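# Reorient the corner-shaped wooden block inside the hand

## Task

The corner-shaped wooden block starts loose on the upturned palm. Rotate it within the hand until its orientation in the hand matches the two goal pictures. Only the hand may touch it (the wrist camera, its post and the arm's last link count as hand); it fails if the block touches anything else or leaves the hand. To finish, keep it still briefly, resting on the palm or fingers without touching the wrist, camera or post, with the palm pointing straight up and no hand motor showing "moving" or "overload" or accumulating toward a shutdown (a motor dead from the start is ignored), then declare it done. The hand is then opened, and the block must still be correctly placed on the open hand; anything held only by the robot does not count.

## Robot and tools

Robot: one arm carrying a single right hand with sixteen motors (index, middle and ring fingers with four hinges each, plus a four-hinge thumb). Cameras: cam_high, cam_low, cam_wrist, each 504x504 pixels; the wrist camera rides on the hand.

Frames. The scene frame has its origin on the table top under the arm base, +z up, +y to the left when facing along +x. Results report the hand point in this frame (end_effector_position in metres, end_effector_quat_wxyz). The hand point sits in front of the palm where thumb, index and middle tips would pinch. Its own axes: +z along straightened fingers toward the tips, +x across the palm away from the thumb, +y outward from the palm face (the face is at y = -0.062 m). Bending fingers moves their tips toward +y. A rigid mast at the wrist on the palm side (x +0.05 to +0.10, z -0.16 to -0.11, reaching y = +0.06 m) can collide with things. Only the rubber caps on the digits grip well.

execute_actions(actions): a list of actions run in sequence; an empty list just returns state and images. Each action is a table of up to 15 rows, one row per 1/30 s step; if fewer rows are given the last one repeats to fill 15 steps, so one action lasts 0.5 s. A row holds 24 numbers, each in [-1, 1]:
- dx, dy, dz, rx, ry, rz: an offset of the hand point, expressed in the hand point's own axes, from its measured pose at the start of the action (for a call's first action, from the pose last reported in this scene). Every row is relative to that same start, not to the previous row. 1.0 equals 0.6 m for dx..dz and 180 degrees for the rotation vector rx, ry, rz.
- sixteen absolute hinge goals in this order: index_mcp, index_abd, index_pip, index_dip, middle_mcp, middle_abd, middle_pip, middle_dip, ring_mcp, ring_abd, ring_pip, ring_dip, thumb_cmc, thumb_axl, thumb_mcp, thumb_ipl. Each maps linearly between the hinge's stops. Going toward -1 curls the finger mcp, pip and dip hinges toward the palm; straight is near +0.75 (mcp), +0.58 (pip), +0.70 (dip); _abd at 0.00 is centred and toward -1 swings the finger away from the thumb. thumb_cmc toward -1 brings the thumb from beside the palm to in front of it (flat at +0.71); thumb_axl rolls it (straight +0.68, a quarter roll near -0.40); thumb_mcp (straight +0.23) and thumb_ipl (straight +0.17) bend it.
- current_limit: motor current cap, -1 gives 0 mA and +1 gives 550 mA (floor 11 mA); very low values may not lift a finger and also slow hinges.
- speed: set-point rate (speed + 1)/2 of 5.9 rad/s.
Starting values are current_limit +0.4 and speed -0.6; the last written values persist. Six optional extra numbers (0 to 1) scale the stiffness of each arm joint in Joint positions order, and persist.

Each step the commanded pose is clipped to 70 mm and 16 degrees from the measured pose, so big offsets need several actions; position wins over orientation if both cannot be met. Motions often end a centimetre or more short, usually low, and the elbow may sag progressively unless you keep re-aiming at the pose you want.

move(target, speed, blocking): target is one row as above, offsets measured from the last reported pose; it drives the hand point in a straight line to that pose. speed is in m/s from 0.002 to 0.5 (default 0.25), rotation up to twice that in rad/s. The path lasts 0.5 to 10 s and ignores obstacles. With blocking=false you get a result after 0.5 s; then use wait or stop before issuing other motion. The extra "move:" line reports the ending (done, off_target, moving, held, fault), limits such as paced or held, and distance to target.

wait(seconds): 0 to 10, lets time pass holding the last command. stop(): brakes a running move. zoom_image(camera, region): region [x0, y0, x1, y1] in that camera's pixels, at most 504 by 504. show_instructions(): shows the goal pictures. read_manual(section): licence texts only. finished_scene(scene): ends the current scene (pass its number) and reports success; it cannot be undone.

Results: the state line with hand point pose; "Hand target" (the pose being driven toward); step readings with HELD where a row was held back; per motor, in the order above, hand_goal, hand_measured, hand_current_ma and hand_state (moving, goal, blocked, overload); hand_current_limit and hand_speed; joint torques. "pose unreachable" means the clearance check altered the command. FAULT, HAND FAULT, MOTOR HOT and OVER-TEMPERATURE FAULT lines flag stops or heat; after a fault the rest of that reply's motion calls are skipped.

Cautions: a finger presses only when its goal lies beyond the object's surface; pushing far past contact raises current. A motor at 495 mA or more for 5 s total shuts down for 10 s, so avoid sustained hard squeezing. Keep the block in the hand at all times, never let it touch the table or anything else, and never knock objects off the table. Move gently: fast contacts, slams and drops hurt. Before finishing, level the palm to face straight up, let the block settle resting on palm or fingers clear of wrist, camera and mast, and confirm all motors read goal or blocked, not moving or overload.

Each tool is called after "Call:" as name([rows], argument=value, ...), one row to a line, values as JSON.

Reference images:

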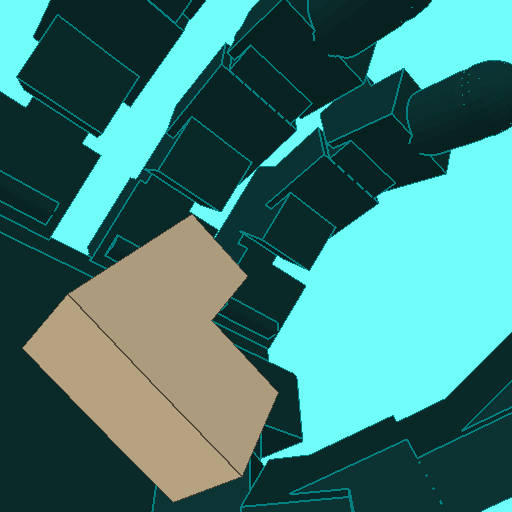

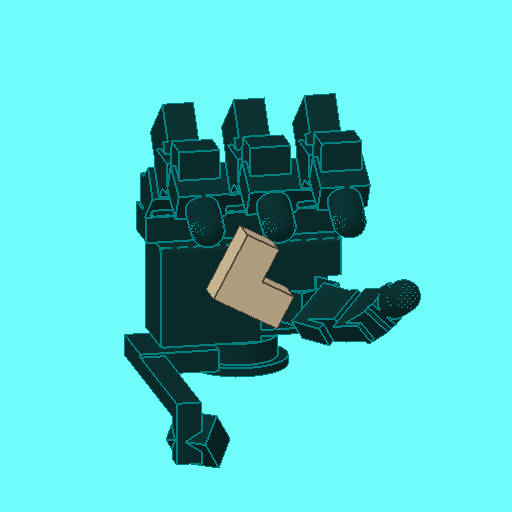

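## Session

Call:
execute_actions(actions=[])

Scene clock: 0.00 s.
end_effector_position=(+0.4988, -0.0248, +0.5052) hand_goal=(+0.046, +0.000, -0.008, +0.280, +0.046, +0.000, -0.008, +0.280, +0.046, +0.000, -0.008, +0.280, -0.104, +0.266, +0.032, -0.018) hand_measured=(+0.060, +0.000, -0.006, +0.282, +0.062, +0.000, -0.006, +0.282, +0.060, +0.000, -0.006, +0.282, -0.090, +0.270, +0.034, -0.016) hand_current_ma=(+80, +0, +13, +12, +82, +0, +15, +13, +80, +0, +13, +12, +73, +30, +13, +13) hand_state=(goal, goal, goal, goal, goal, goal, goal, goal, goal, goal, goal, goal, goal, goal, goal, goal) hand_current_limit=0.40 hand_speed=-0.60 end_effector_quat_wxyz=(+0.518, +0.506, +0.485, +0.490)
Joint positions: [ 0.046  1.118  0.621  0.519  0.068 -0.009]
Joint velocities: [ 0.005 -0.005 -0.007  0.002 -0.022 -0.022]
Joint torques (N m, as the arm reports them, + toward a larger angle): no reading
Hand target: +0.499, -0.025, +0.527; +0.529, +0.495, +0.473, +0.501
Joint stiffness scale: [1. 1. 1. 1. 1. 1.]

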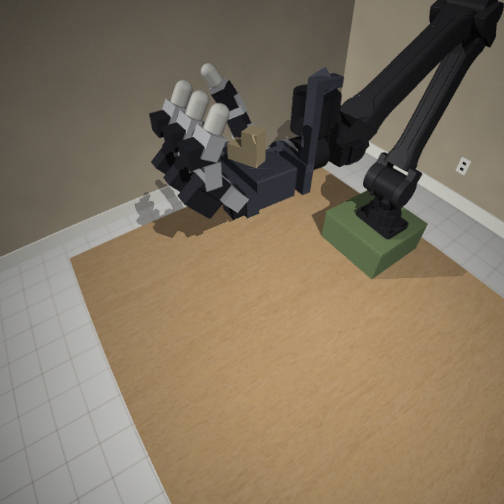

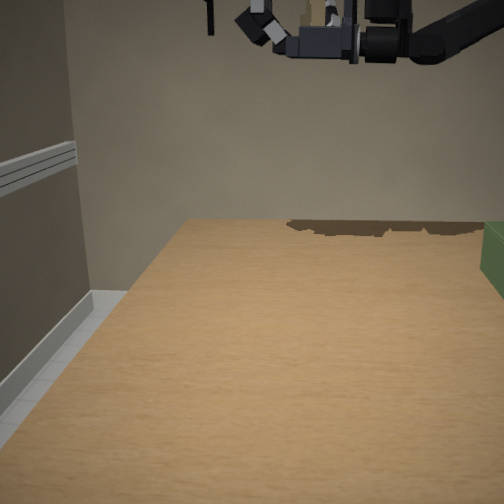

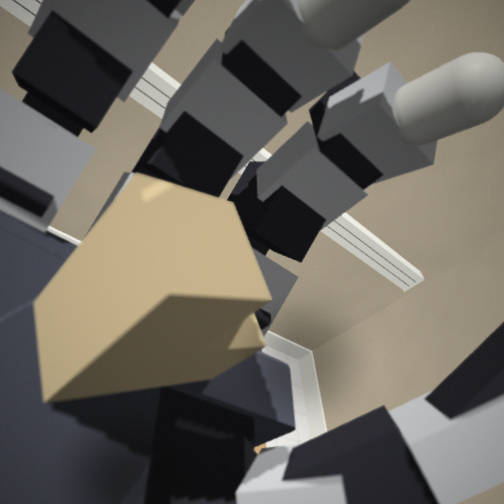

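Call:
zoom_image(camera="cam_high", region=[190, 90, 310, 210])

Call:
zoom_image(camera="cam_low", region=[230, 0, 400, 80])

Region (190, 90, 310, 210) of cam_high's 504x504 image, scaled by 4.200, with more detail than that image has.

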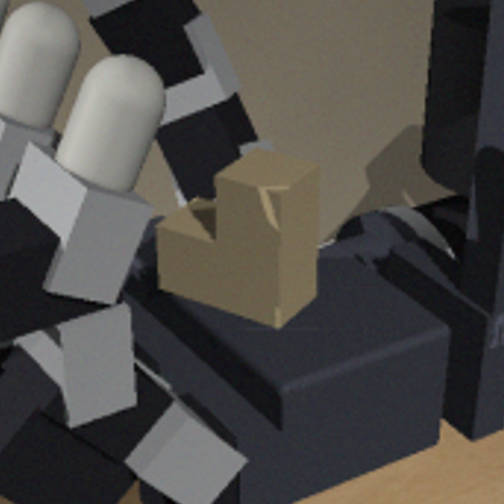

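Region (230, 0, 400, 80) of cam_low's 504x504 image, scaled by 2.965, with more detail than that image has; it fills the top 237 rows of this view, and the rest is white.

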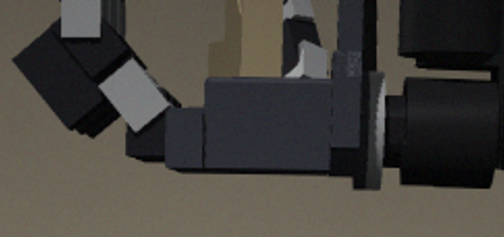

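Call:
execute_actions([
  [[0,0,0,0,0,0,0.046,0,-0.008,0.28,0.046,0,-0.008,0.28,0.3,0.2,-0.5,0.1,-0.104,0.266,0.032,-0.018,0.4,-0.3]],
  [[0,0,0,0,0,0,0.046,0,-0.008,0.28,0.046,0,-0.008,0.28,0.25,0.25,-0.74,-0.03,-0.104,0.266,0.032,-0.018,0.4,-0.3]],
])

Call:
zoom_image(camera="cam_high", region=[160, 60, 340, 240])

Scene clock: 5.33 s.
end_effector_position=(+0.4988, -0.0248, +0.5052) hand_goal=(+0.046, +0.000, -0.008, +0.280, +0.046, +0.000, -0.008, +0.280, +0.250, +0.250, -0.740, -0.030, -0.104, +0.266, +0.032, -0.018) hand_measured=(+0.060, +0.000, -0.006, +0.282, +0.062, +0.000, -0.006, +0.282, +0.264, +0.246, -0.740, -0.028, -0.090, +0.270, +0.034, -0.016) hand_current_ma=(+80, +0, +13, +12, +82, +0, +15, +13, +76, -14, +4, +11, +73, +30, +13, +13) hand_state=(goal, goal, goal, goal, goal, goal, goal, goal, goal, goal, goal, goal, goal, goal, goal, goal) hand_current_limit=0.40 hand_speed=-0.30 end_effector_quat_wxyz=(+0.518, +0.506, +0.485, +0.490)
Joint positions: [ 0.046  1.118  0.621  0.519  0.068 -0.009]
Joint velocities: [-0.005 -0.005  0.002  0.007 -0.066 -0.037]
Joint torques (N m, as the arm reports them, + toward a larger angle): [-0.16 -7.46  8.89  1.97  0.06  0.1 ]
Hand target: +0.499, -0.025, +0.505; +0.518, +0.506, +0.485, +0.490
Off the commanded pose: 0.000 m, 0 deg.
Joint stiffness scale: [1. 1. 1. 1. 1. 1.]
Step readings (end_effector_position; steps 1 to 15: 1st action; 16 to 30: 2nd action):
0: (+0.4988, -0.0248, +0.5052)
1: (+0.4989, -0.0248, +0.5052)
2: (+0.4988, -0.0248, +0.5052)
4: (+0.4988, -0.0248, +0.5052)
8: (+0.4988, -0.0248, +0.5052)
15: (+0.4988, -0.0248, +0.5052)
16: (+0.4988, -0.0248, +0.5052)
17: (+0.4988, -0.0248, +0.5052)
19: (+0.4988, -0.0248, +0.5052)
23: (+0.4988, -0.0248, +0.5052)
30: end_effector_position above

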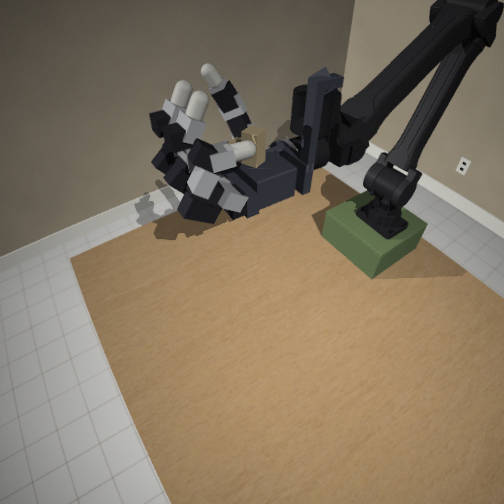

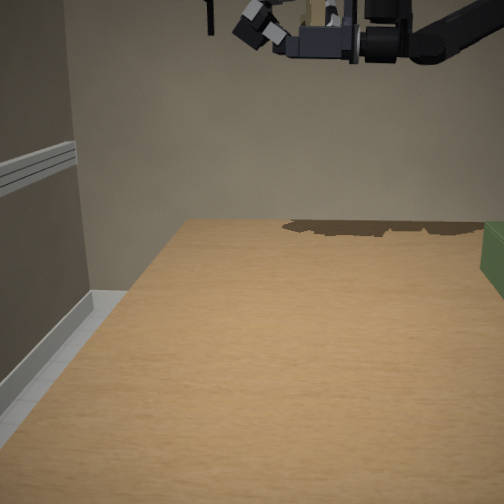

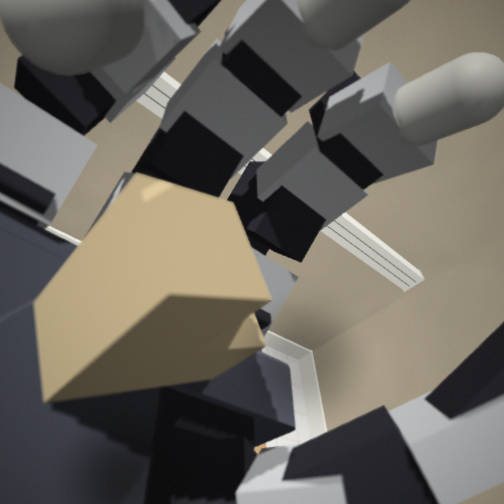

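Region (160, 60, 340, 240) of cam_high's 504x504 image, scaled by 2.800, with more detail than that image has.

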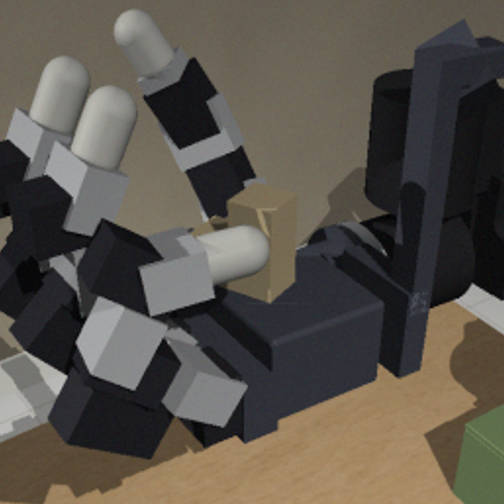

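Call:
move(target=[0,-0.22,0,0,0,0,0.046,0,-0.008,0.28,0.046,0,-0.008,0.28,0.25,0.25,-0.74,-0.03,-0.104,0.266,0.032,-0.018,0.4,-0.3], speed=0.12)

Call:
zoom_image(camera="cam_low", region=[200, 0, 420, 160])

Call:
zoom_image(camera="cam_high", region=[180, 100, 360, 280])

Scene clock: 7.37 s.
end_effector_position=(+0.5048, -0.0246, +0.3640) hand_goal=(+0.046, +0.000, -0.008, +0.280, +0.046, +0.000, -0.008, +0.280, +0.250, +0.250, -0.740, -0.030, -0.104, +0.266, +0.032, -0.018) hand_measured=(+0.058, +0.000, -0.006, +0.282, +0.060, +0.000, -0.006, +0.282, +0.262, +0.246, -0.740, -0.028, -0.090, +0.270, +0.034, -0.016) hand_current_ma=(+73, +0, +13, +12, +76, +0, +15, +13, +71, -14, +4, +11, +71, +30, +11, +13) hand_state=(goal, goal, goal, goal, goal, goal, goal, goal, goal, goal, goal, goal, goal, goal, goal, goal) hand_current_limit=0.40 hand_speed=-0.30 end_effector_quat_wxyz=(+0.511, +0.513, +0.493, +0.482)
Joint positions: [ 0.046  1.496  0.462  1.024  0.068 -0.009]
Joint velocities: [-0.005  0.005 -0.017 -0.022  0.081 -0.022]
Joint torques (N m, as the arm reports them, + toward a larger angle): [-0.16 -9.17  6.16  3.14  0.15  0.09]
Hand target: +0.503, -0.024, +0.372; +0.518, +0.506, +0.485, +0.490
Off the commanded pose: 0.010 m, 2 deg.
Joint stiffness scale: [1. 1. 1. 1. 1. 1.]
move: done
camera_calibration (this result's frames):
cam_wrist: T_world_to_cam=[[-0.027859, -0.734421, 0.678122, -0.223105], [-0.724774, -0.452357, -0.519689, 0.498909], [0.688423, -0.505963, -0.519687, -0.0467391], [0, 0, 0, 1]] pos_world=[0.387557, 0.0381839, 0.38628]

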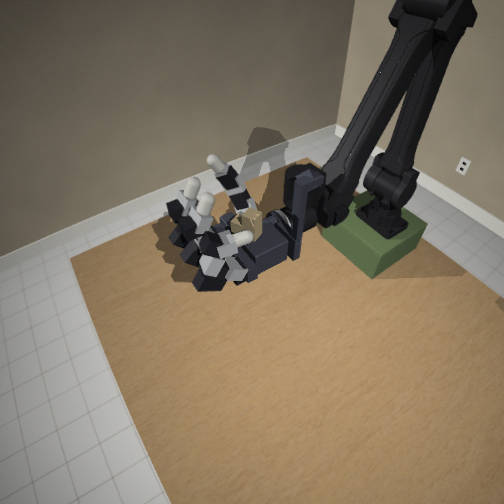

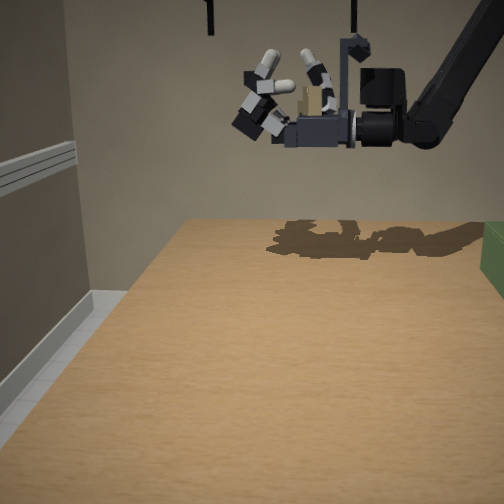

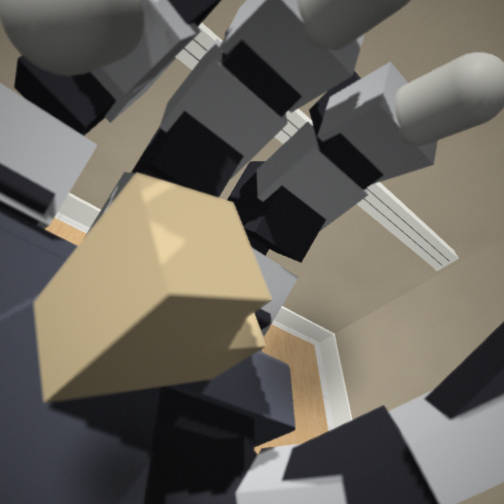

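Region (200, 0, 420, 160) of cam_low's 504x504 image, scaled by 2.291, with more detail than that image has; it fills the top 367 rows of this view, and the rest is white.

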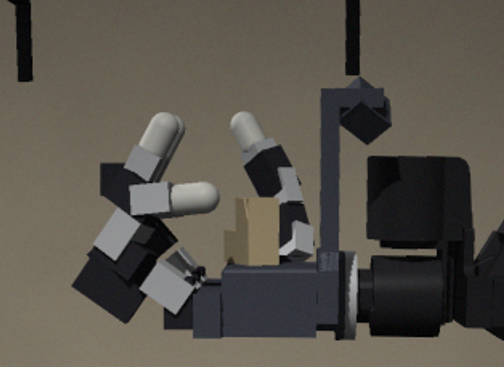

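Region (180, 100, 360, 280) of cam_high's 504x504 image, scaled by 2.800, with more detail than that image has.

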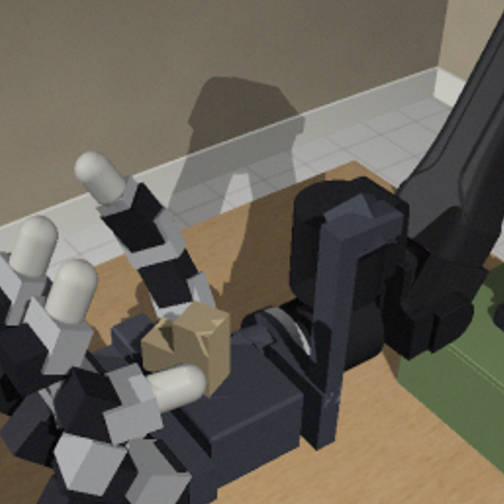

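Call:
execute_actions([
  [[0,0.012,0,0,0,0,0.046,0,-0.008,0.28,0.046,0,-0.008,0.28,-0.07,0.25,-0.3,0.116,-0.104,0.266,0.032,-0.018,0.4,-0.3]],
  [[0,0.012,0,0,0,0,0.046,0,-0.008,0.28,0.046,0,-0.008,0.28,-0.48,0.25,-0.007,0.116,-0.104,0.266,0.032,-0.018,0.4,-0.3]],
])

Call:
zoom_image(camera="cam_low", region=[200, 0, 420, 160])

Call:
zoom_image(camera="cam_high", region=[160, 130, 320, 290])

Scene clock: 10.00 s.
end_effector_position=(+0.5067, -0.0246, +0.3584) hand_goal=(+0.046, +0.000, -0.008, +0.280, +0.046, +0.000, -0.008, +0.280, -0.480, +0.250, -0.006, +0.116, -0.104, +0.266, +0.032, -0.018) hand_measured=(+0.058, +0.000, -0.006, +0.282, +0.060, +0.000, -0.006, +0.282, -0.420, +0.248, -0.012, +0.112, -0.090, +0.270, +0.034, -0.016) hand_current_ma=(+71, +0, +13, +12, +73, +0, +15, +13, +57, -10, -30, -19, +71, +29, +11, +13) hand_state=(goal, goal, goal, goal, goal, goal, goal, goal, moving, goal, goal, goal, goal, goal, goal, goal) hand_current_limit=0.40 hand_speed=-0.30 end_effector_quat_wxyz=(+0.503, +0.521, +0.502, +0.473)
Joint positions: [ 0.046  1.483  0.462  0.976  0.068 -0.009]
Joint velocities: [-0.015 -0.005  0.007  0.007 -0.007 -0.022]
Joint torques (N m, as the arm reports them, + toward a larger angle): [ -0.31 -10.68   6.58   1.85   0.07   0.1 ]
Hand target: +0.506, -0.025, +0.369; +0.507, +0.517, +0.498, +0.478
Off the commanded pose: 0.010 m, 1 deg.
Joint stiffness scale: [1. 1. 1. 1. 1. 1.]
Step readings (end_effector_position; steps 1 to 15: 1st action; 16 to 30: 2nd action):
0: (+0.5048, -0.0246, +0.3640)
1: (+0.5049, -0.0246, +0.3635)
2: (+0.5053, -0.0246, +0.3626)
4: (+0.5057, -0.0246, +0.3615)
8: (+0.5057, -0.0246, +0.3614)
15: (+0.5058, -0.0246, +0.3613)
16: (+0.5059, -0.0246, +0.3608)
17: (+0.5062, -0.0246, +0.3599)
19: (+0.5067, -0.0246, +0.3586)
23: (+0.5068, -0.0246, +0.3583)
30: end_effector_position above
camera_calibration (this result's frames):
cam_wrist: T_world_to_cam=[[-0.00428671, -0.733975, 0.679163, -0.23155], [-0.742356, -0.452706, -0.493927, 0.497132], [0.669992, -0.506299, -0.54293, -0.03331], [0, 0, 0, 1]] pos_world=[0.390374, 0.0382383, 0.384722]

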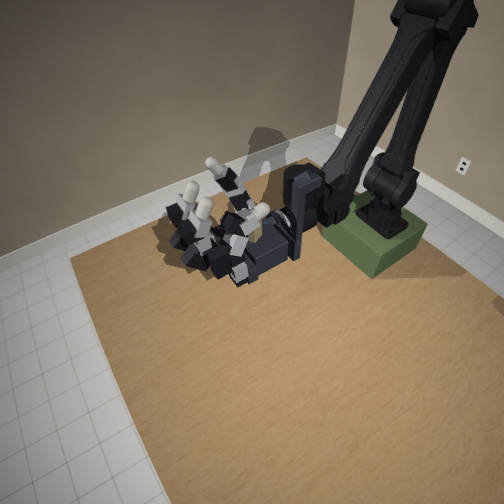

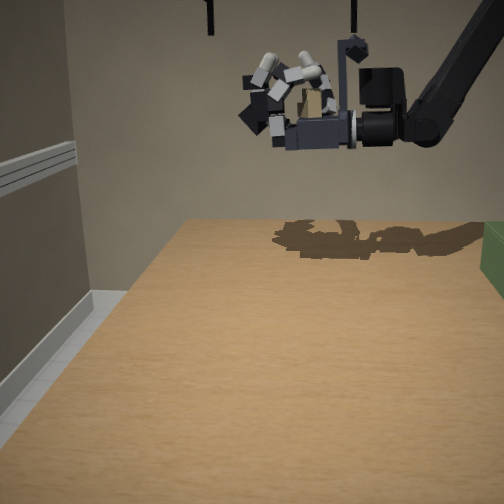

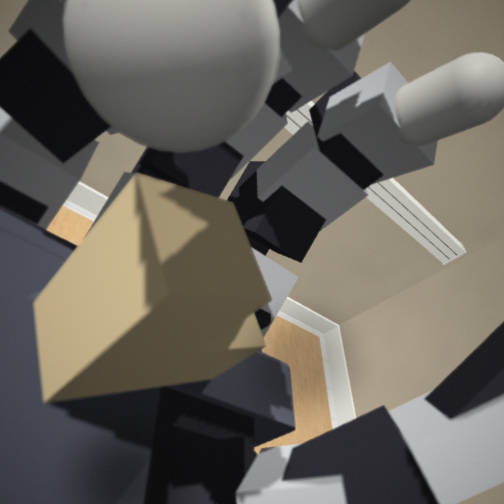

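Region (200, 0, 420, 160) of cam_low's 504x504 image, scaled by 2.291, with more detail than that image has; it fills the top 367 rows of this view, and the rest is white.

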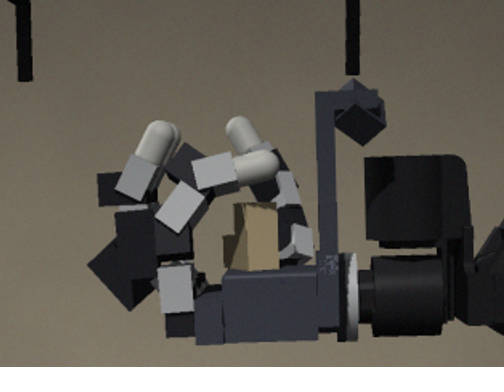

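Region (160, 130, 320, 290) of cam_high's 504x504 image, scaled by 3.150, with more detail than that image has.

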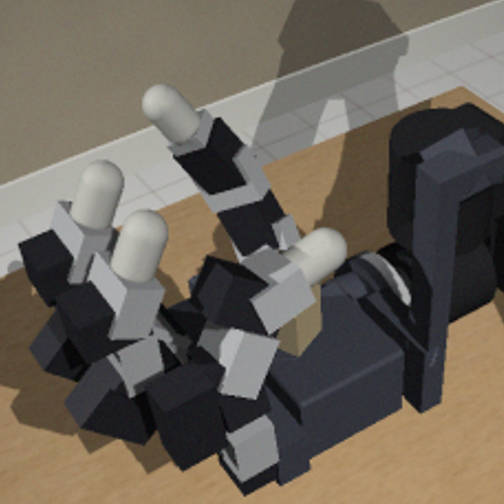

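Call:
execute_actions([
  [[0,0.02,0,-0.022,0,0,0.046,0,-0.008,0.28,0.046,0,-0.008,0.28,-0.7,0.25,0.14,0.0,-0.104,0.266,0.032,-0.018,0.4,-0.3]],
  [[0,0.016,0,-0.008,0,0,0.046,0,-0.008,0.28,0.046,0,-0.008,0.28,-0.7,0.25,0.14,-0.2,-0.104,0.266,0.032,-0.018,0.4,-0.3]],
])

Call:
zoom_image(camera="cam_low", region=[200, 0, 420, 160])

Call:
zoom_image(camera="cam_high", region=[160, 130, 320, 290])

Scene clock: 11.73 s.
end_effector_position=(+0.5054, -0.0246, +0.3609) hand_goal=(+0.046, +0.000, -0.008, +0.280, +0.046, +0.000, -0.008, +0.280, -0.700, +0.250, +0.140, -0.200, -0.104, +0.266, +0.032, -0.018) hand_measured=(+0.058, +0.000, -0.006, +0.282, +0.060, +0.000, -0.006, +0.282, -0.666, +0.216, +0.174, -0.156, -0.090, +0.270, +0.034, -0.016) hand_current_ma=(+71, +0, +13, +12, +73, +0, +15, +13, +200, -148, +182, +225, +70, +29, +10, +12) hand_state=(goal, goal, goal, goal, goal, goal, goal, goal, blocked, blocked, blocked, blocked, goal, goal, goal, goal) hand_current_limit=0.40 hand_speed=-0.30 end_effector_quat_wxyz=(+0.511, +0.513, +0.493, +0.482)
Joint positions: [ 0.046  1.51   0.462  1.038  0.068 -0.009]
Joint velocities: [ 0.005  0.005  0.002 -0.017 -0.007  0.022]
Joint torques (N m, as the arm reports them, + toward a larger angle): [-0.03 -9.72  6.57  2.37  0.08  0.06]
Hand target: +0.505, -0.025, +0.370; +0.518, +0.507, +0.487, +0.488
Off the commanded pose: 0.010 m, 1 deg.
Joint stiffness scale: [1. 1. 1. 1. 1. 1.]
Step readings (end_effector_position; steps 1 to 15: 1st action; 16 to 30: 2nd action):
0: (+0.5067, -0.0246, +0.3584)
1: (+0.5063, -0.0246, +0.3596)
2: (+0.5057, -0.0246, +0.3613)
4: (+0.5051, -0.0246, +0.3626)
8: (+0.5056, -0.0246, +0.3605)
15: (+0.5054, -0.0246, +0.3609)
16: (+0.5054, -0.0246, +0.3609)
17: (+0.5054, -0.0246, +0.3609)
19: (+0.5054, -0.0246, +0.3609)
23: (+0.5054, -0.0246, +0.3609)
30: end_effector_position above
camera_calibration (this result's frames):
cam_wrist: T_world_to_cam=[[-0.0281178, -0.734426, 0.678106, -0.220809], [-0.724576, -0.452353, -0.519968, 0.497782], [0.688621, -0.505959, -0.519428, -0.0490283], [0, 0, 0, 1]] pos_world=[0.388234, 0.0381987, 0.383096]

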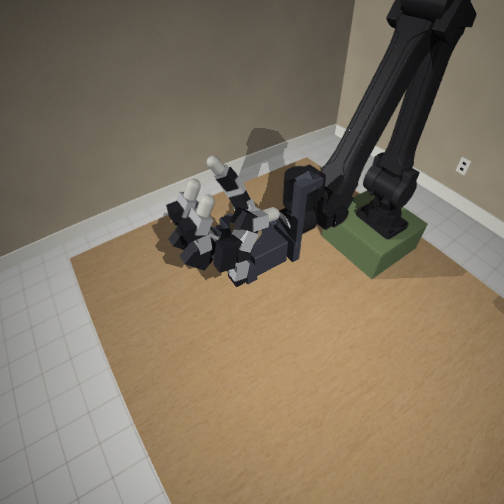

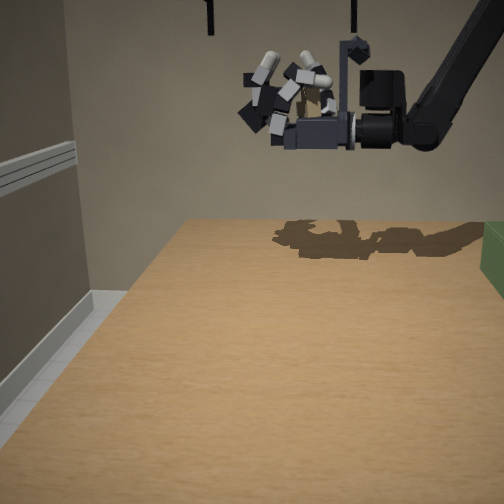

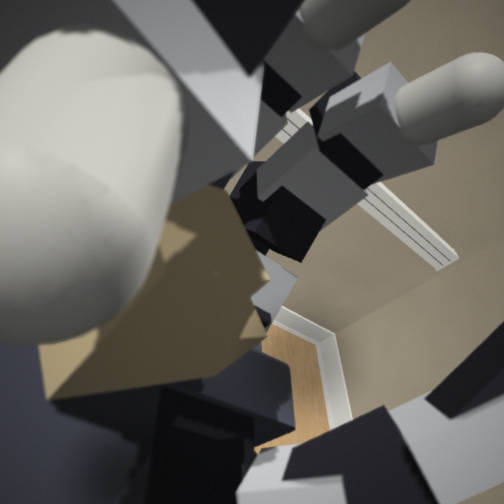

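Region (200, 0, 420, 160) of cam_low's 504x504 image, scaled by 2.291, with more detail than that image has; it fills the top 367 rows of this view, and the rest is white.

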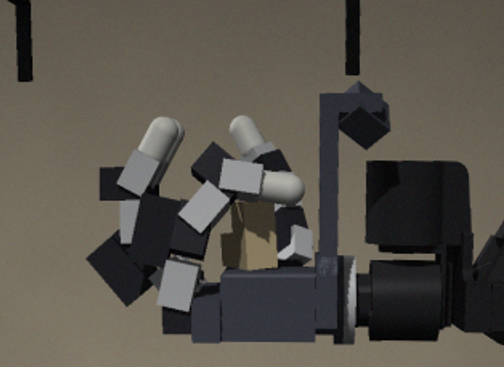

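Region (160, 130, 320, 290) of cam_high's 504x504 image, scaled by 3.150, with more detail than that image has.

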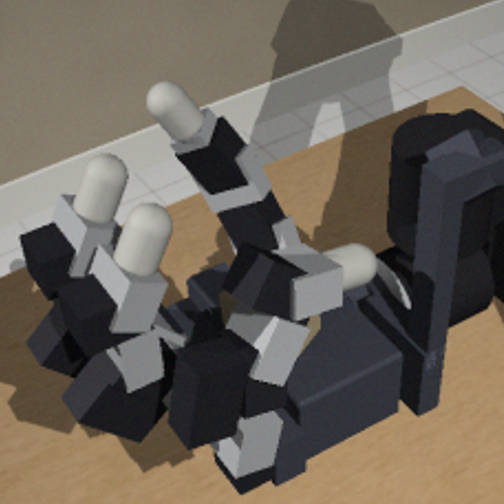

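Call:
execute_actions([
  [[0,0.014,0,-0.006,0,0,0.046,0,-0.008,0.28,0.046,0,-0.008,0.28,-0.52,0.25,0.0,-0.1,-0.104,0.266,0.032,-0.018,0.4,-0.3]],
  [[0,0.014,0,-0.006,0,0,0.046,0,-0.008,0.28,0.046,0,-0.008,0.28,-0.52,0.25,-0.1,-0.45,-0.104,0.266,0.032,-0.018,0.4,-0.3]],
])

Call:
zoom_image(camera="cam_low", region=[200, 0, 420, 160])

Call:
zoom_image(camera="cam_high", region=[160, 130, 320, 290])

Scene clock: 13.27 s.
end_effector_position=(+0.5054, -0.0246, +0.3609) hand_goal=(+0.046, +0.000, -0.008, +0.280, +0.046, +0.000, -0.008, +0.280, -0.520, +0.250, -0.100, -0.450, -0.104, +0.266, +0.032, -0.018) hand_measured=(+0.058, +0.000, -0.006, +0.282, +0.060, +0.000, -0.006, +0.282, -0.522, +0.248, -0.098, -0.448, -0.090, +0.270, +0.034, -0.016) hand_current_ma=(+71, +0, +13, +12, +73, +0, +15, +13, -8, -10, +7, +12, +70, +29, +10, +12) hand_state=(goal, goal, goal, goal, goal, goal, goal, goal, goal, goal, goal, moving, goal, goal, goal, goal) hand_current_limit=0.40 hand_speed=-0.30 end_effector_quat_wxyz=(+0.511, +0.513, +0.493, +0.482)
Joint positions: [ 0.046  1.51   0.462  1.038  0.068 -0.009]
Joint velocities: [-0.005 -0.005 -0.007 -0.007  0.007 -0.037]
Joint torques (N m, as the arm reports them, + toward a larger angle): [ 0.   -9.71  6.56  2.11  0.05  0.06]
Hand target: +0.505, -0.025, +0.369; +0.516, +0.508, +0.488, +0.487
Off the commanded pose: 0.008 m, 1 deg.
Joint stiffness scale: [1. 1. 1. 1. 1. 1.]
Step readings (end_effector_position; steps 1 to 15: 1st action; 16 to 30: 2nd action):
0: (+0.5054, -0.0246, +0.3609)
1: (+0.5054, -0.0246, +0.3609)
2: (+0.5054, -0.0246, +0.3609)
4: (+0.5054, -0.0246, +0.3609)
8: (+0.5054, -0.0246, +0.3609)
15: (+0.5054, -0.0246, +0.3609)
16: (+0.5054, -0.0246, +0.3609)
17: (+0.5054, -0.0246, +0.3609)
19: (+0.5054, -0.0246, +0.3609)
23: (+0.5054, -0.0246, +0.3609)
30: end_effector_position above
camera_calibration (this result's frames):
cam_wrist: T_world_to_cam=[[-0.0281178, -0.734426, 0.678106, -0.220809], [-0.724576, -0.452353, -0.519968, 0.497782], [0.688621, -0.505959, -0.519428, -0.0490283], [0, 0, 0, 1]] pos_world=[0.388234, 0.0381987, 0.383096]

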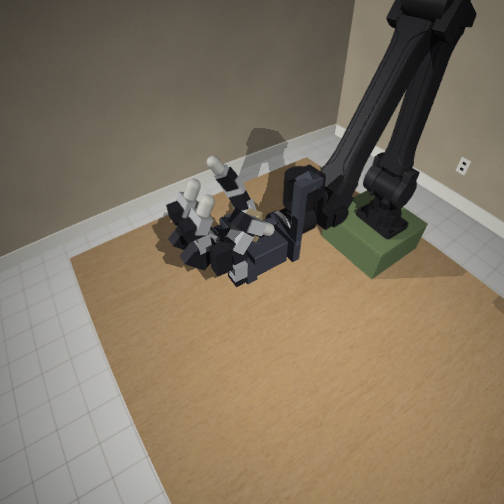

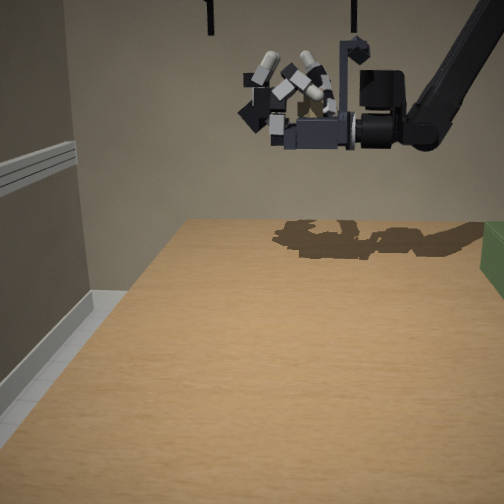

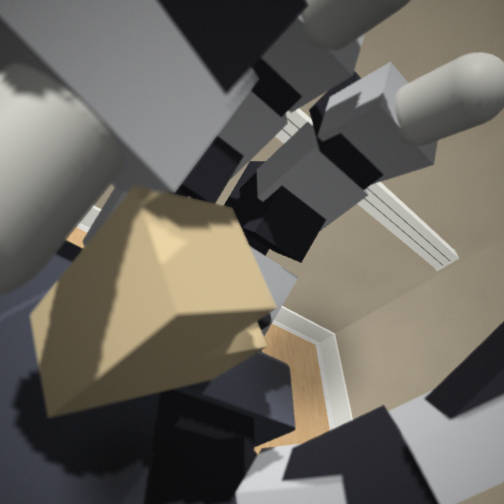

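Region (200, 0, 420, 160) of cam_low's 504x504 image, scaled by 2.291, with more detail than that image has; it fills the top 367 rows of this view, and the rest is white.

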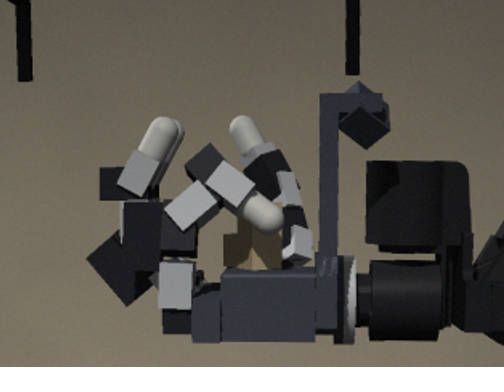

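Region (160, 130, 320, 290) of cam_high's 504x504 image, scaled by 3.150, with more detail than that image has.

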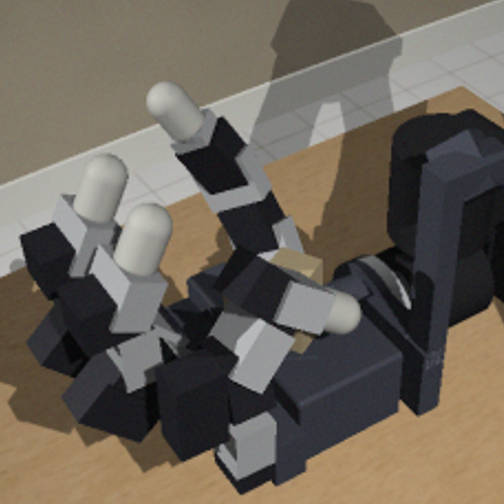

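Call:
execute_actions([
  [[0,0.014,0,-0.006,0,0,0.046,0,-0.008,0.28,0.046,0.1,-0.008,0.28,-0.4,0.3,0.0,-0.05,-0.104,0.266,0.032,-0.018,0.4,-0.3]],
  [[0,0.014,0,-0.006,0,0,0.046,0,-0.008,0.28,0.046,0.1,-0.008,0.28,-0.42,0.6,0.0,-0.15,-0.104,0.266,0.032,-0.018,0.4,-0.3]],
  [[0,0.014,0,-0.006,0,0,0.046,0,-0.008,0.28,0.046,0.1,-0.008,0.28,-0.52,0.6,-0.05,-0.35,-0.104,0.266,0.032,-0.018,0.4,-0.3]],
])

Call:
zoom_image(camera="cam_low", region=[200, 0, 420, 160])

Call:
zoom_image(camera="cam_high", region=[160, 130, 320, 290])

Scene clock: 16.27 s.
end_effector_position=(+0.5054, -0.0246, +0.3609) hand_goal=(+0.046, +0.000, -0.008, +0.280, +0.046, +0.100, -0.008, +0.280, -0.520, +0.600, -0.050, -0.350, -0.104, +0.266, +0.032, -0.018) hand_measured=(+0.058, +0.000, -0.006, +0.282, +0.060, +0.096, -0.006, +0.282, -0.424, +0.572, -0.004, -0.200, -0.090, +0.270, +0.034, -0.016) hand_current_ma=(+71, +0, +13, +12, +73, -14, +15, +13, +385, -125, +252, +381, +70, +29, +10, +12) hand_state=(goal, goal, goal, goal, goal, goal, goal, goal, blocked, blocked, blocked, blocked, goal, goal, goal, goal) hand_current_limit=0.40 hand_speed=-0.30 end_effector_quat_wxyz=(+0.511, +0.513, +0.493, +0.482)
Joint positions: [ 0.046  1.51   0.462  1.038  0.068 -0.009]
Joint velocities: [-0.015 -0.015  0.002 -0.002 -0.007  0.022]
Joint torques (N m, as the arm reports them, + toward a larger angle): [-0.27 -9.99  6.45  2.03  0.07  0.05]
Hand target: +0.505, -0.025, +0.369; +0.516, +0.508, +0.488, +0.487
Off the commanded pose: 0.008 m, 1 deg.
Joint stiffness scale: [1. 1. 1. 1. 1. 1.]
Step readings (end_effector_position; steps 1 to 15: 1st action; 16 to 30: 2nd action; 31 to 45: 3rd action):
0: (+0.5054, -0.0246, +0.3609)
1: (+0.5055, -0.0246, +0.3609)
2: (+0.5054, -0.0246, +0.3609)
4: (+0.5054, -0.0246, +0.3609)
8: (+0.5054, -0.0246, +0.3609)
15: (+0.5054, -0.0246, +0.3609)
16: (+0.5054, -0.0246, +0.3609)
17: (+0.5054, -0.0246, +0.3609)
19: (+0.5054, -0.0246, +0.3609)
23: (+0.5054, -0.0246, +0.3609)
30: (+0.5054, -0.0246, +0.3609)
31: (+0.5054, -0.0246, +0.3609)
32: (+0.5054, -0.0246, +0.3609)
34: (+0.5054, -0.0246, +0.3609)
38: (+0.5054, -0.0246, +0.3609)
45: end_effector_position above
camera_calibration (this result's frames):
cam_wrist: T_world_to_cam=[[-0.0281178, -0.734426, 0.678106, -0.220809], [-0.724576, -0.452353, -0.519968, 0.497782], [0.688621, -0.505959, -0.519428, -0.0490283], [0, 0, 0, 1]] pos_world=[0.388234, 0.0381987, 0.383096]

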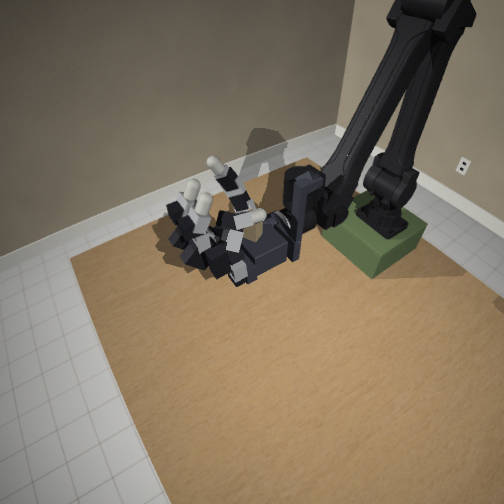

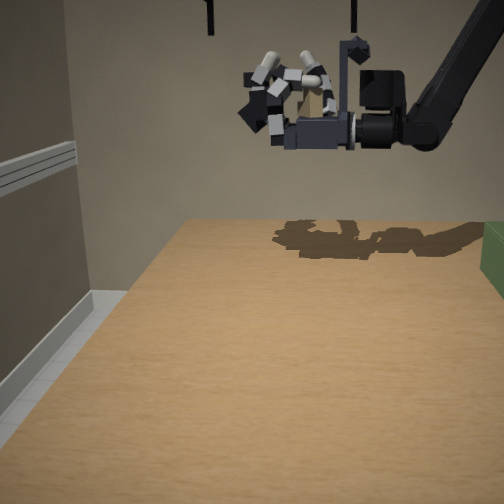

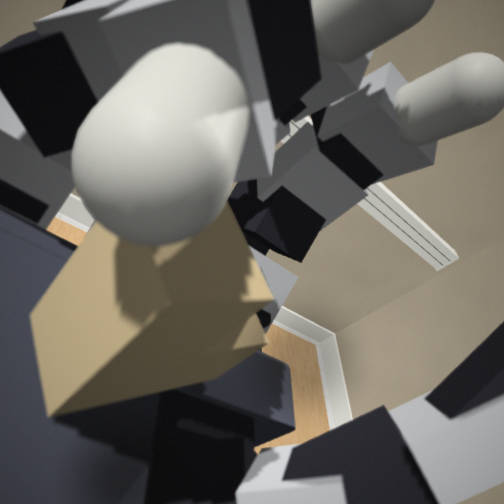

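Region (200, 0, 420, 160) of cam_low's 504x504 image, scaled by 2.291, with more detail than that image has; it fills the top 367 rows of this view, and the rest is white.

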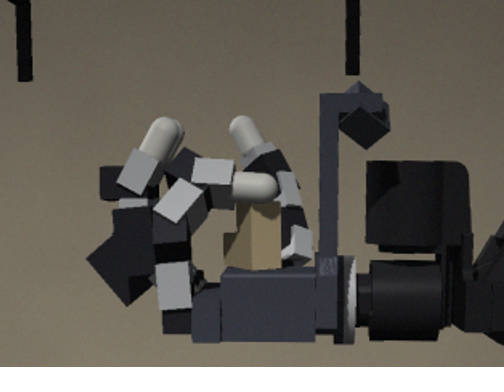

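Region (160, 130, 320, 290) of cam_high's 504x504 image, scaled by 3.150, with more detail than that image has.

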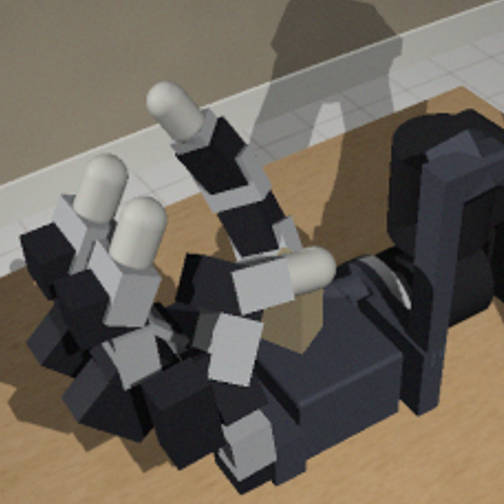

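Call:
execute_actions([
  [[0,0.014,0,-0.006,0,0,0.046,0,-0.008,0.28,0.046,0.1,-0.008,0.28,-0.33,0.6,-0.08,-0.35,-0.104,0.266,0.032,-0.018,0.4,-0.6]],
  [[0,0.014,0,-0.006,0,0,0.046,0,-0.008,0.28,0.046,0.1,-0.008,0.28,-0.2,0.6,-0.15,-0.35,-0.104,0.266,0.032,-0.018,0.4,-0.7]],
])

Call:
zoom_image(camera="cam_low", region=[200, 0, 420, 160])

Call:
zoom_image(camera="cam_high", region=[160, 130, 320, 290])

Scene clock: 17.73 s.
end_effector_position=(+0.5054, -0.0246, +0.3609) hand_goal=(+0.046, +0.000, -0.008, +0.280, +0.046, +0.100, -0.008, +0.280, -0.200, +0.600, -0.150, -0.350, -0.104, +0.266, +0.032, -0.018) hand_measured=(+0.058, +0.000, -0.006, +0.282, +0.060, +0.096, -0.006, +0.282, -0.196, +0.596, -0.142, -0.342, -0.090, +0.270, +0.034, -0.016) hand_current_ma=(+71, +0, +13, +12, +73, -14, +15, +13, +24, -14, +45, +38, +70, +29, +10, +12) hand_state=(goal, goal, goal, goal, goal, goal, goal, goal, goal, goal, goal, goal, goal, goal, goal, goal) hand_current_limit=0.40 hand_speed=-0.70 end_effector_quat_wxyz=(+0.511, +0.513, +0.493, +0.482)
Joint positions: [ 0.046  1.51   0.462  1.038  0.068 -0.009]
Joint velocities: [ 0.015 -0.015  0.007 -0.002 -0.007 -0.022]
Joint torques (N m, as the arm reports them, + toward a larger angle): [-0.33 -9.92  6.48  2.14  0.06  0.07]
Hand target: +0.505, -0.025, +0.369; +0.516, +0.508, +0.488, +0.487
Off the commanded pose: 0.008 m, 1 deg.
Joint stiffness scale: [1. 1. 1. 1. 1. 1.]
Step readings (end_effector_position; steps 1 to 15: 1st action; 16 to 30: 2nd action):
0: (+0.5054, -0.0246, +0.3609)
1: (+0.5054, -0.0246, +0.3609)
2: (+0.5054, -0.0246, +0.3609)
4: (+0.5054, -0.0246, +0.3609)
8: (+0.5054, -0.0246, +0.3609)
15: (+0.5054, -0.0246, +0.3609)
16: (+0.5054, -0.0246, +0.3609)
17: (+0.5054, -0.0246, +0.3609)
19: (+0.5054, -0.0246, +0.3609)
23: (+0.5054, -0.0246, +0.3609)
30: end_effector_position above
camera_calibration (this result's frames):
cam_wrist: T_world_to_cam=[[-0.0281178, -0.734426, 0.678106, -0.220809], [-0.724576, -0.452353, -0.519968, 0.497782], [0.688621, -0.505959, -0.519428, -0.0490283], [0, 0, 0, 1]] pos_world=[0.388234, 0.0381987, 0.383096]

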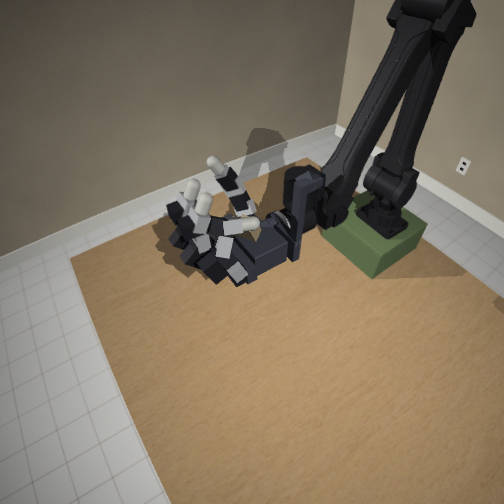

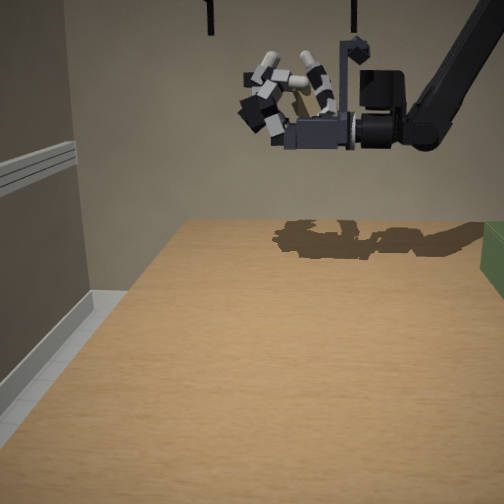

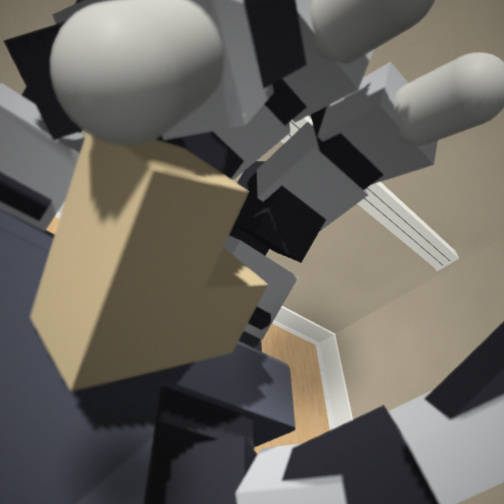

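Region (200, 0, 420, 160) of cam_low's 504x504 image, scaled by 2.291, with more detail than that image has; it fills the top 367 rows of this view, and the rest is white.

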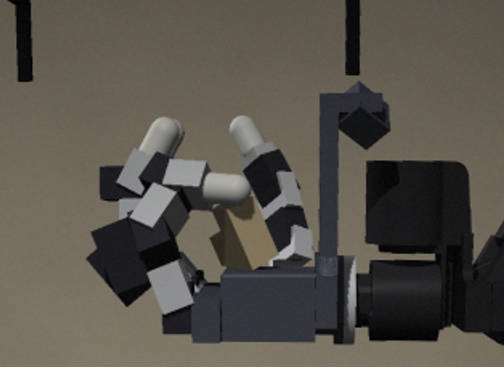

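Region (160, 130, 320, 290) of cam_high's 504x504 image, scaled by 3.150, with more detail than that image has.

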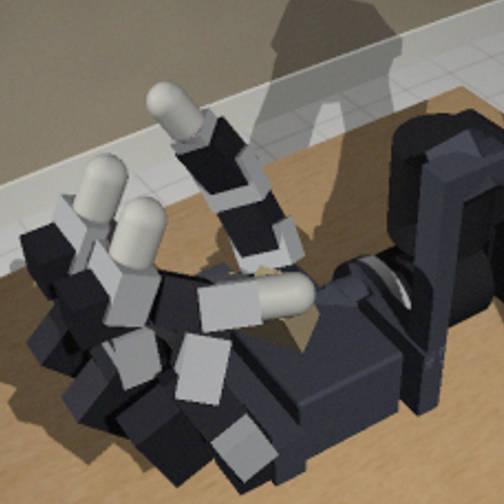

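Call:
execute_actions([
  [[0,0.014,0,-0.006,0,0,0.4,0,0.2,0.4,0.4,0.1,0.2,0.4,-0.08,0.6,-0.25,-0.37,-0.104,0.266,0.032,-0.018,0.4,-0.6]],
  [[0,0.014,0,-0.006,0,0,0.5,0,0.3,0.4,0.5,0.1,0.3,0.4,0.05,0.6,-0.35,-0.39,-0.104,0.266,0.032,-0.018,0.4,-0.6]],
])

Call:
zoom_image(camera="cam_low", region=[200, 0, 420, 160])

Call:
zoom_image(camera="cam_high", region=[160, 130, 320, 290])

Scene clock: 19.07 s.
end_effector_position=(+0.5054, -0.0246, +0.3609) hand_goal=(+0.500, +0.000, +0.300, +0.400, +0.500, +0.100, +0.300, +0.400, +0.050, +0.600, -0.350, -0.390, -0.104, +0.266, +0.032, -0.018) hand_measured=(+0.508, +0.000, +0.300, +0.398, +0.510, +0.096, +0.300, +0.398, +0.052, +0.598, -0.348, -0.388, -0.090, +0.270, +0.034, -0.016) hand_current_ma=(+49, +0, +0, -12, +50, -14, +0, -12, +12, -6, +9, +11, +69, +29, +10, +12) hand_state=(goal, goal, goal, goal, goal, goal, goal, goal, goal, goal, goal, goal, goal, goal, goal, goal) hand_current_limit=0.40 hand_speed=-0.60 end_effector_quat_wxyz=(+0.511, +0.513, +0.493, +0.482)
Joint positions: [ 0.046  1.51   0.462  1.038  0.068 -0.009]
Joint velocities: [-0.005 -0.005  0.002 -0.002 -0.081 -0.139]
Joint torques (N m, as the arm reports them, + toward a larger angle): [ -0.32 -10.41   6.56   2.1    0.05   0.07]
Hand target: +0.505, -0.025, +0.369; +0.516, +0.508, +0.488, +0.487
Off the commanded pose: 0.008 m, 1 deg.
Joint stiffness scale: [1. 1. 1. 1. 1. 1.]
Step readings (end_effector_position; steps 1 to 15: 1st action; 16 to 30: 2nd action):
0: (+0.5054, -0.0246, +0.3609)
1: (+0.5054, -0.0246, +0.3609)
2: (+0.5054, -0.0246, +0.3609)
4: (+0.5054, -0.0246, +0.3609)
8: (+0.5054, -0.0246, +0.3609)
15: (+0.5054, -0.0246, +0.3609)
16: (+0.5054, -0.0246, +0.3609)
17: (+0.5054, -0.0246, +0.3609)
19: (+0.5054, -0.0246, +0.3609)
23: (+0.5054, -0.0246, +0.3609)
30: end_effector_position above
camera_calibration (this result's frames):
cam_wrist: T_world_to_cam=[[-0.0281178, -0.734426, 0.678106, -0.220809], [-0.724576, -0.452353, -0.519968, 0.497782], [0.688621, -0.505959, -0.519428, -0.0490283], [0, 0, 0, 1]] pos_world=[0.388234, 0.0381987, 0.383096]

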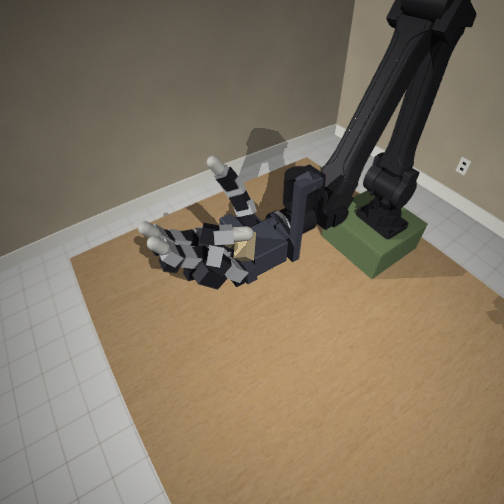

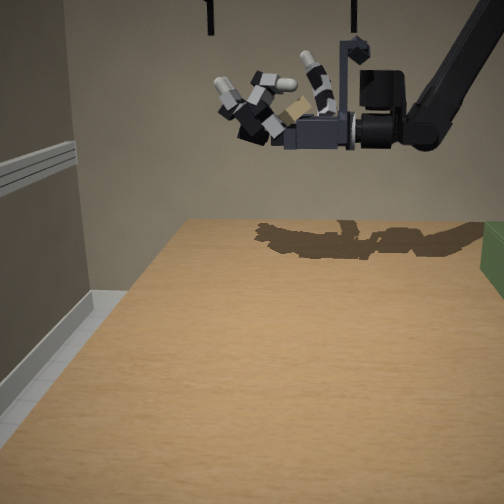

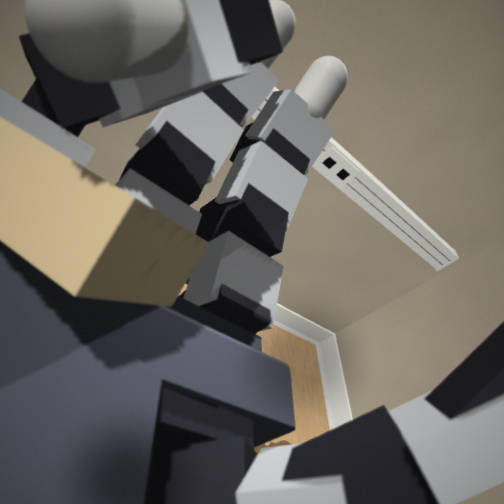

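Region (200, 0, 420, 160) of cam_low's 504x504 image, scaled by 2.291, with more detail than that image has; it fills the top 367 rows of this view, and the rest is white.

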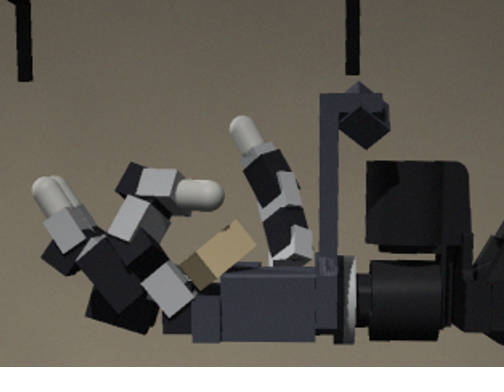

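Region (160, 130, 320, 290) of cam_high's 504x504 image, scaled by 3.150, with more detail than that image has.

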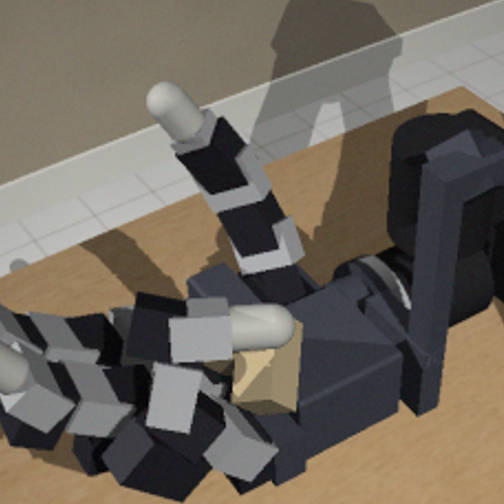

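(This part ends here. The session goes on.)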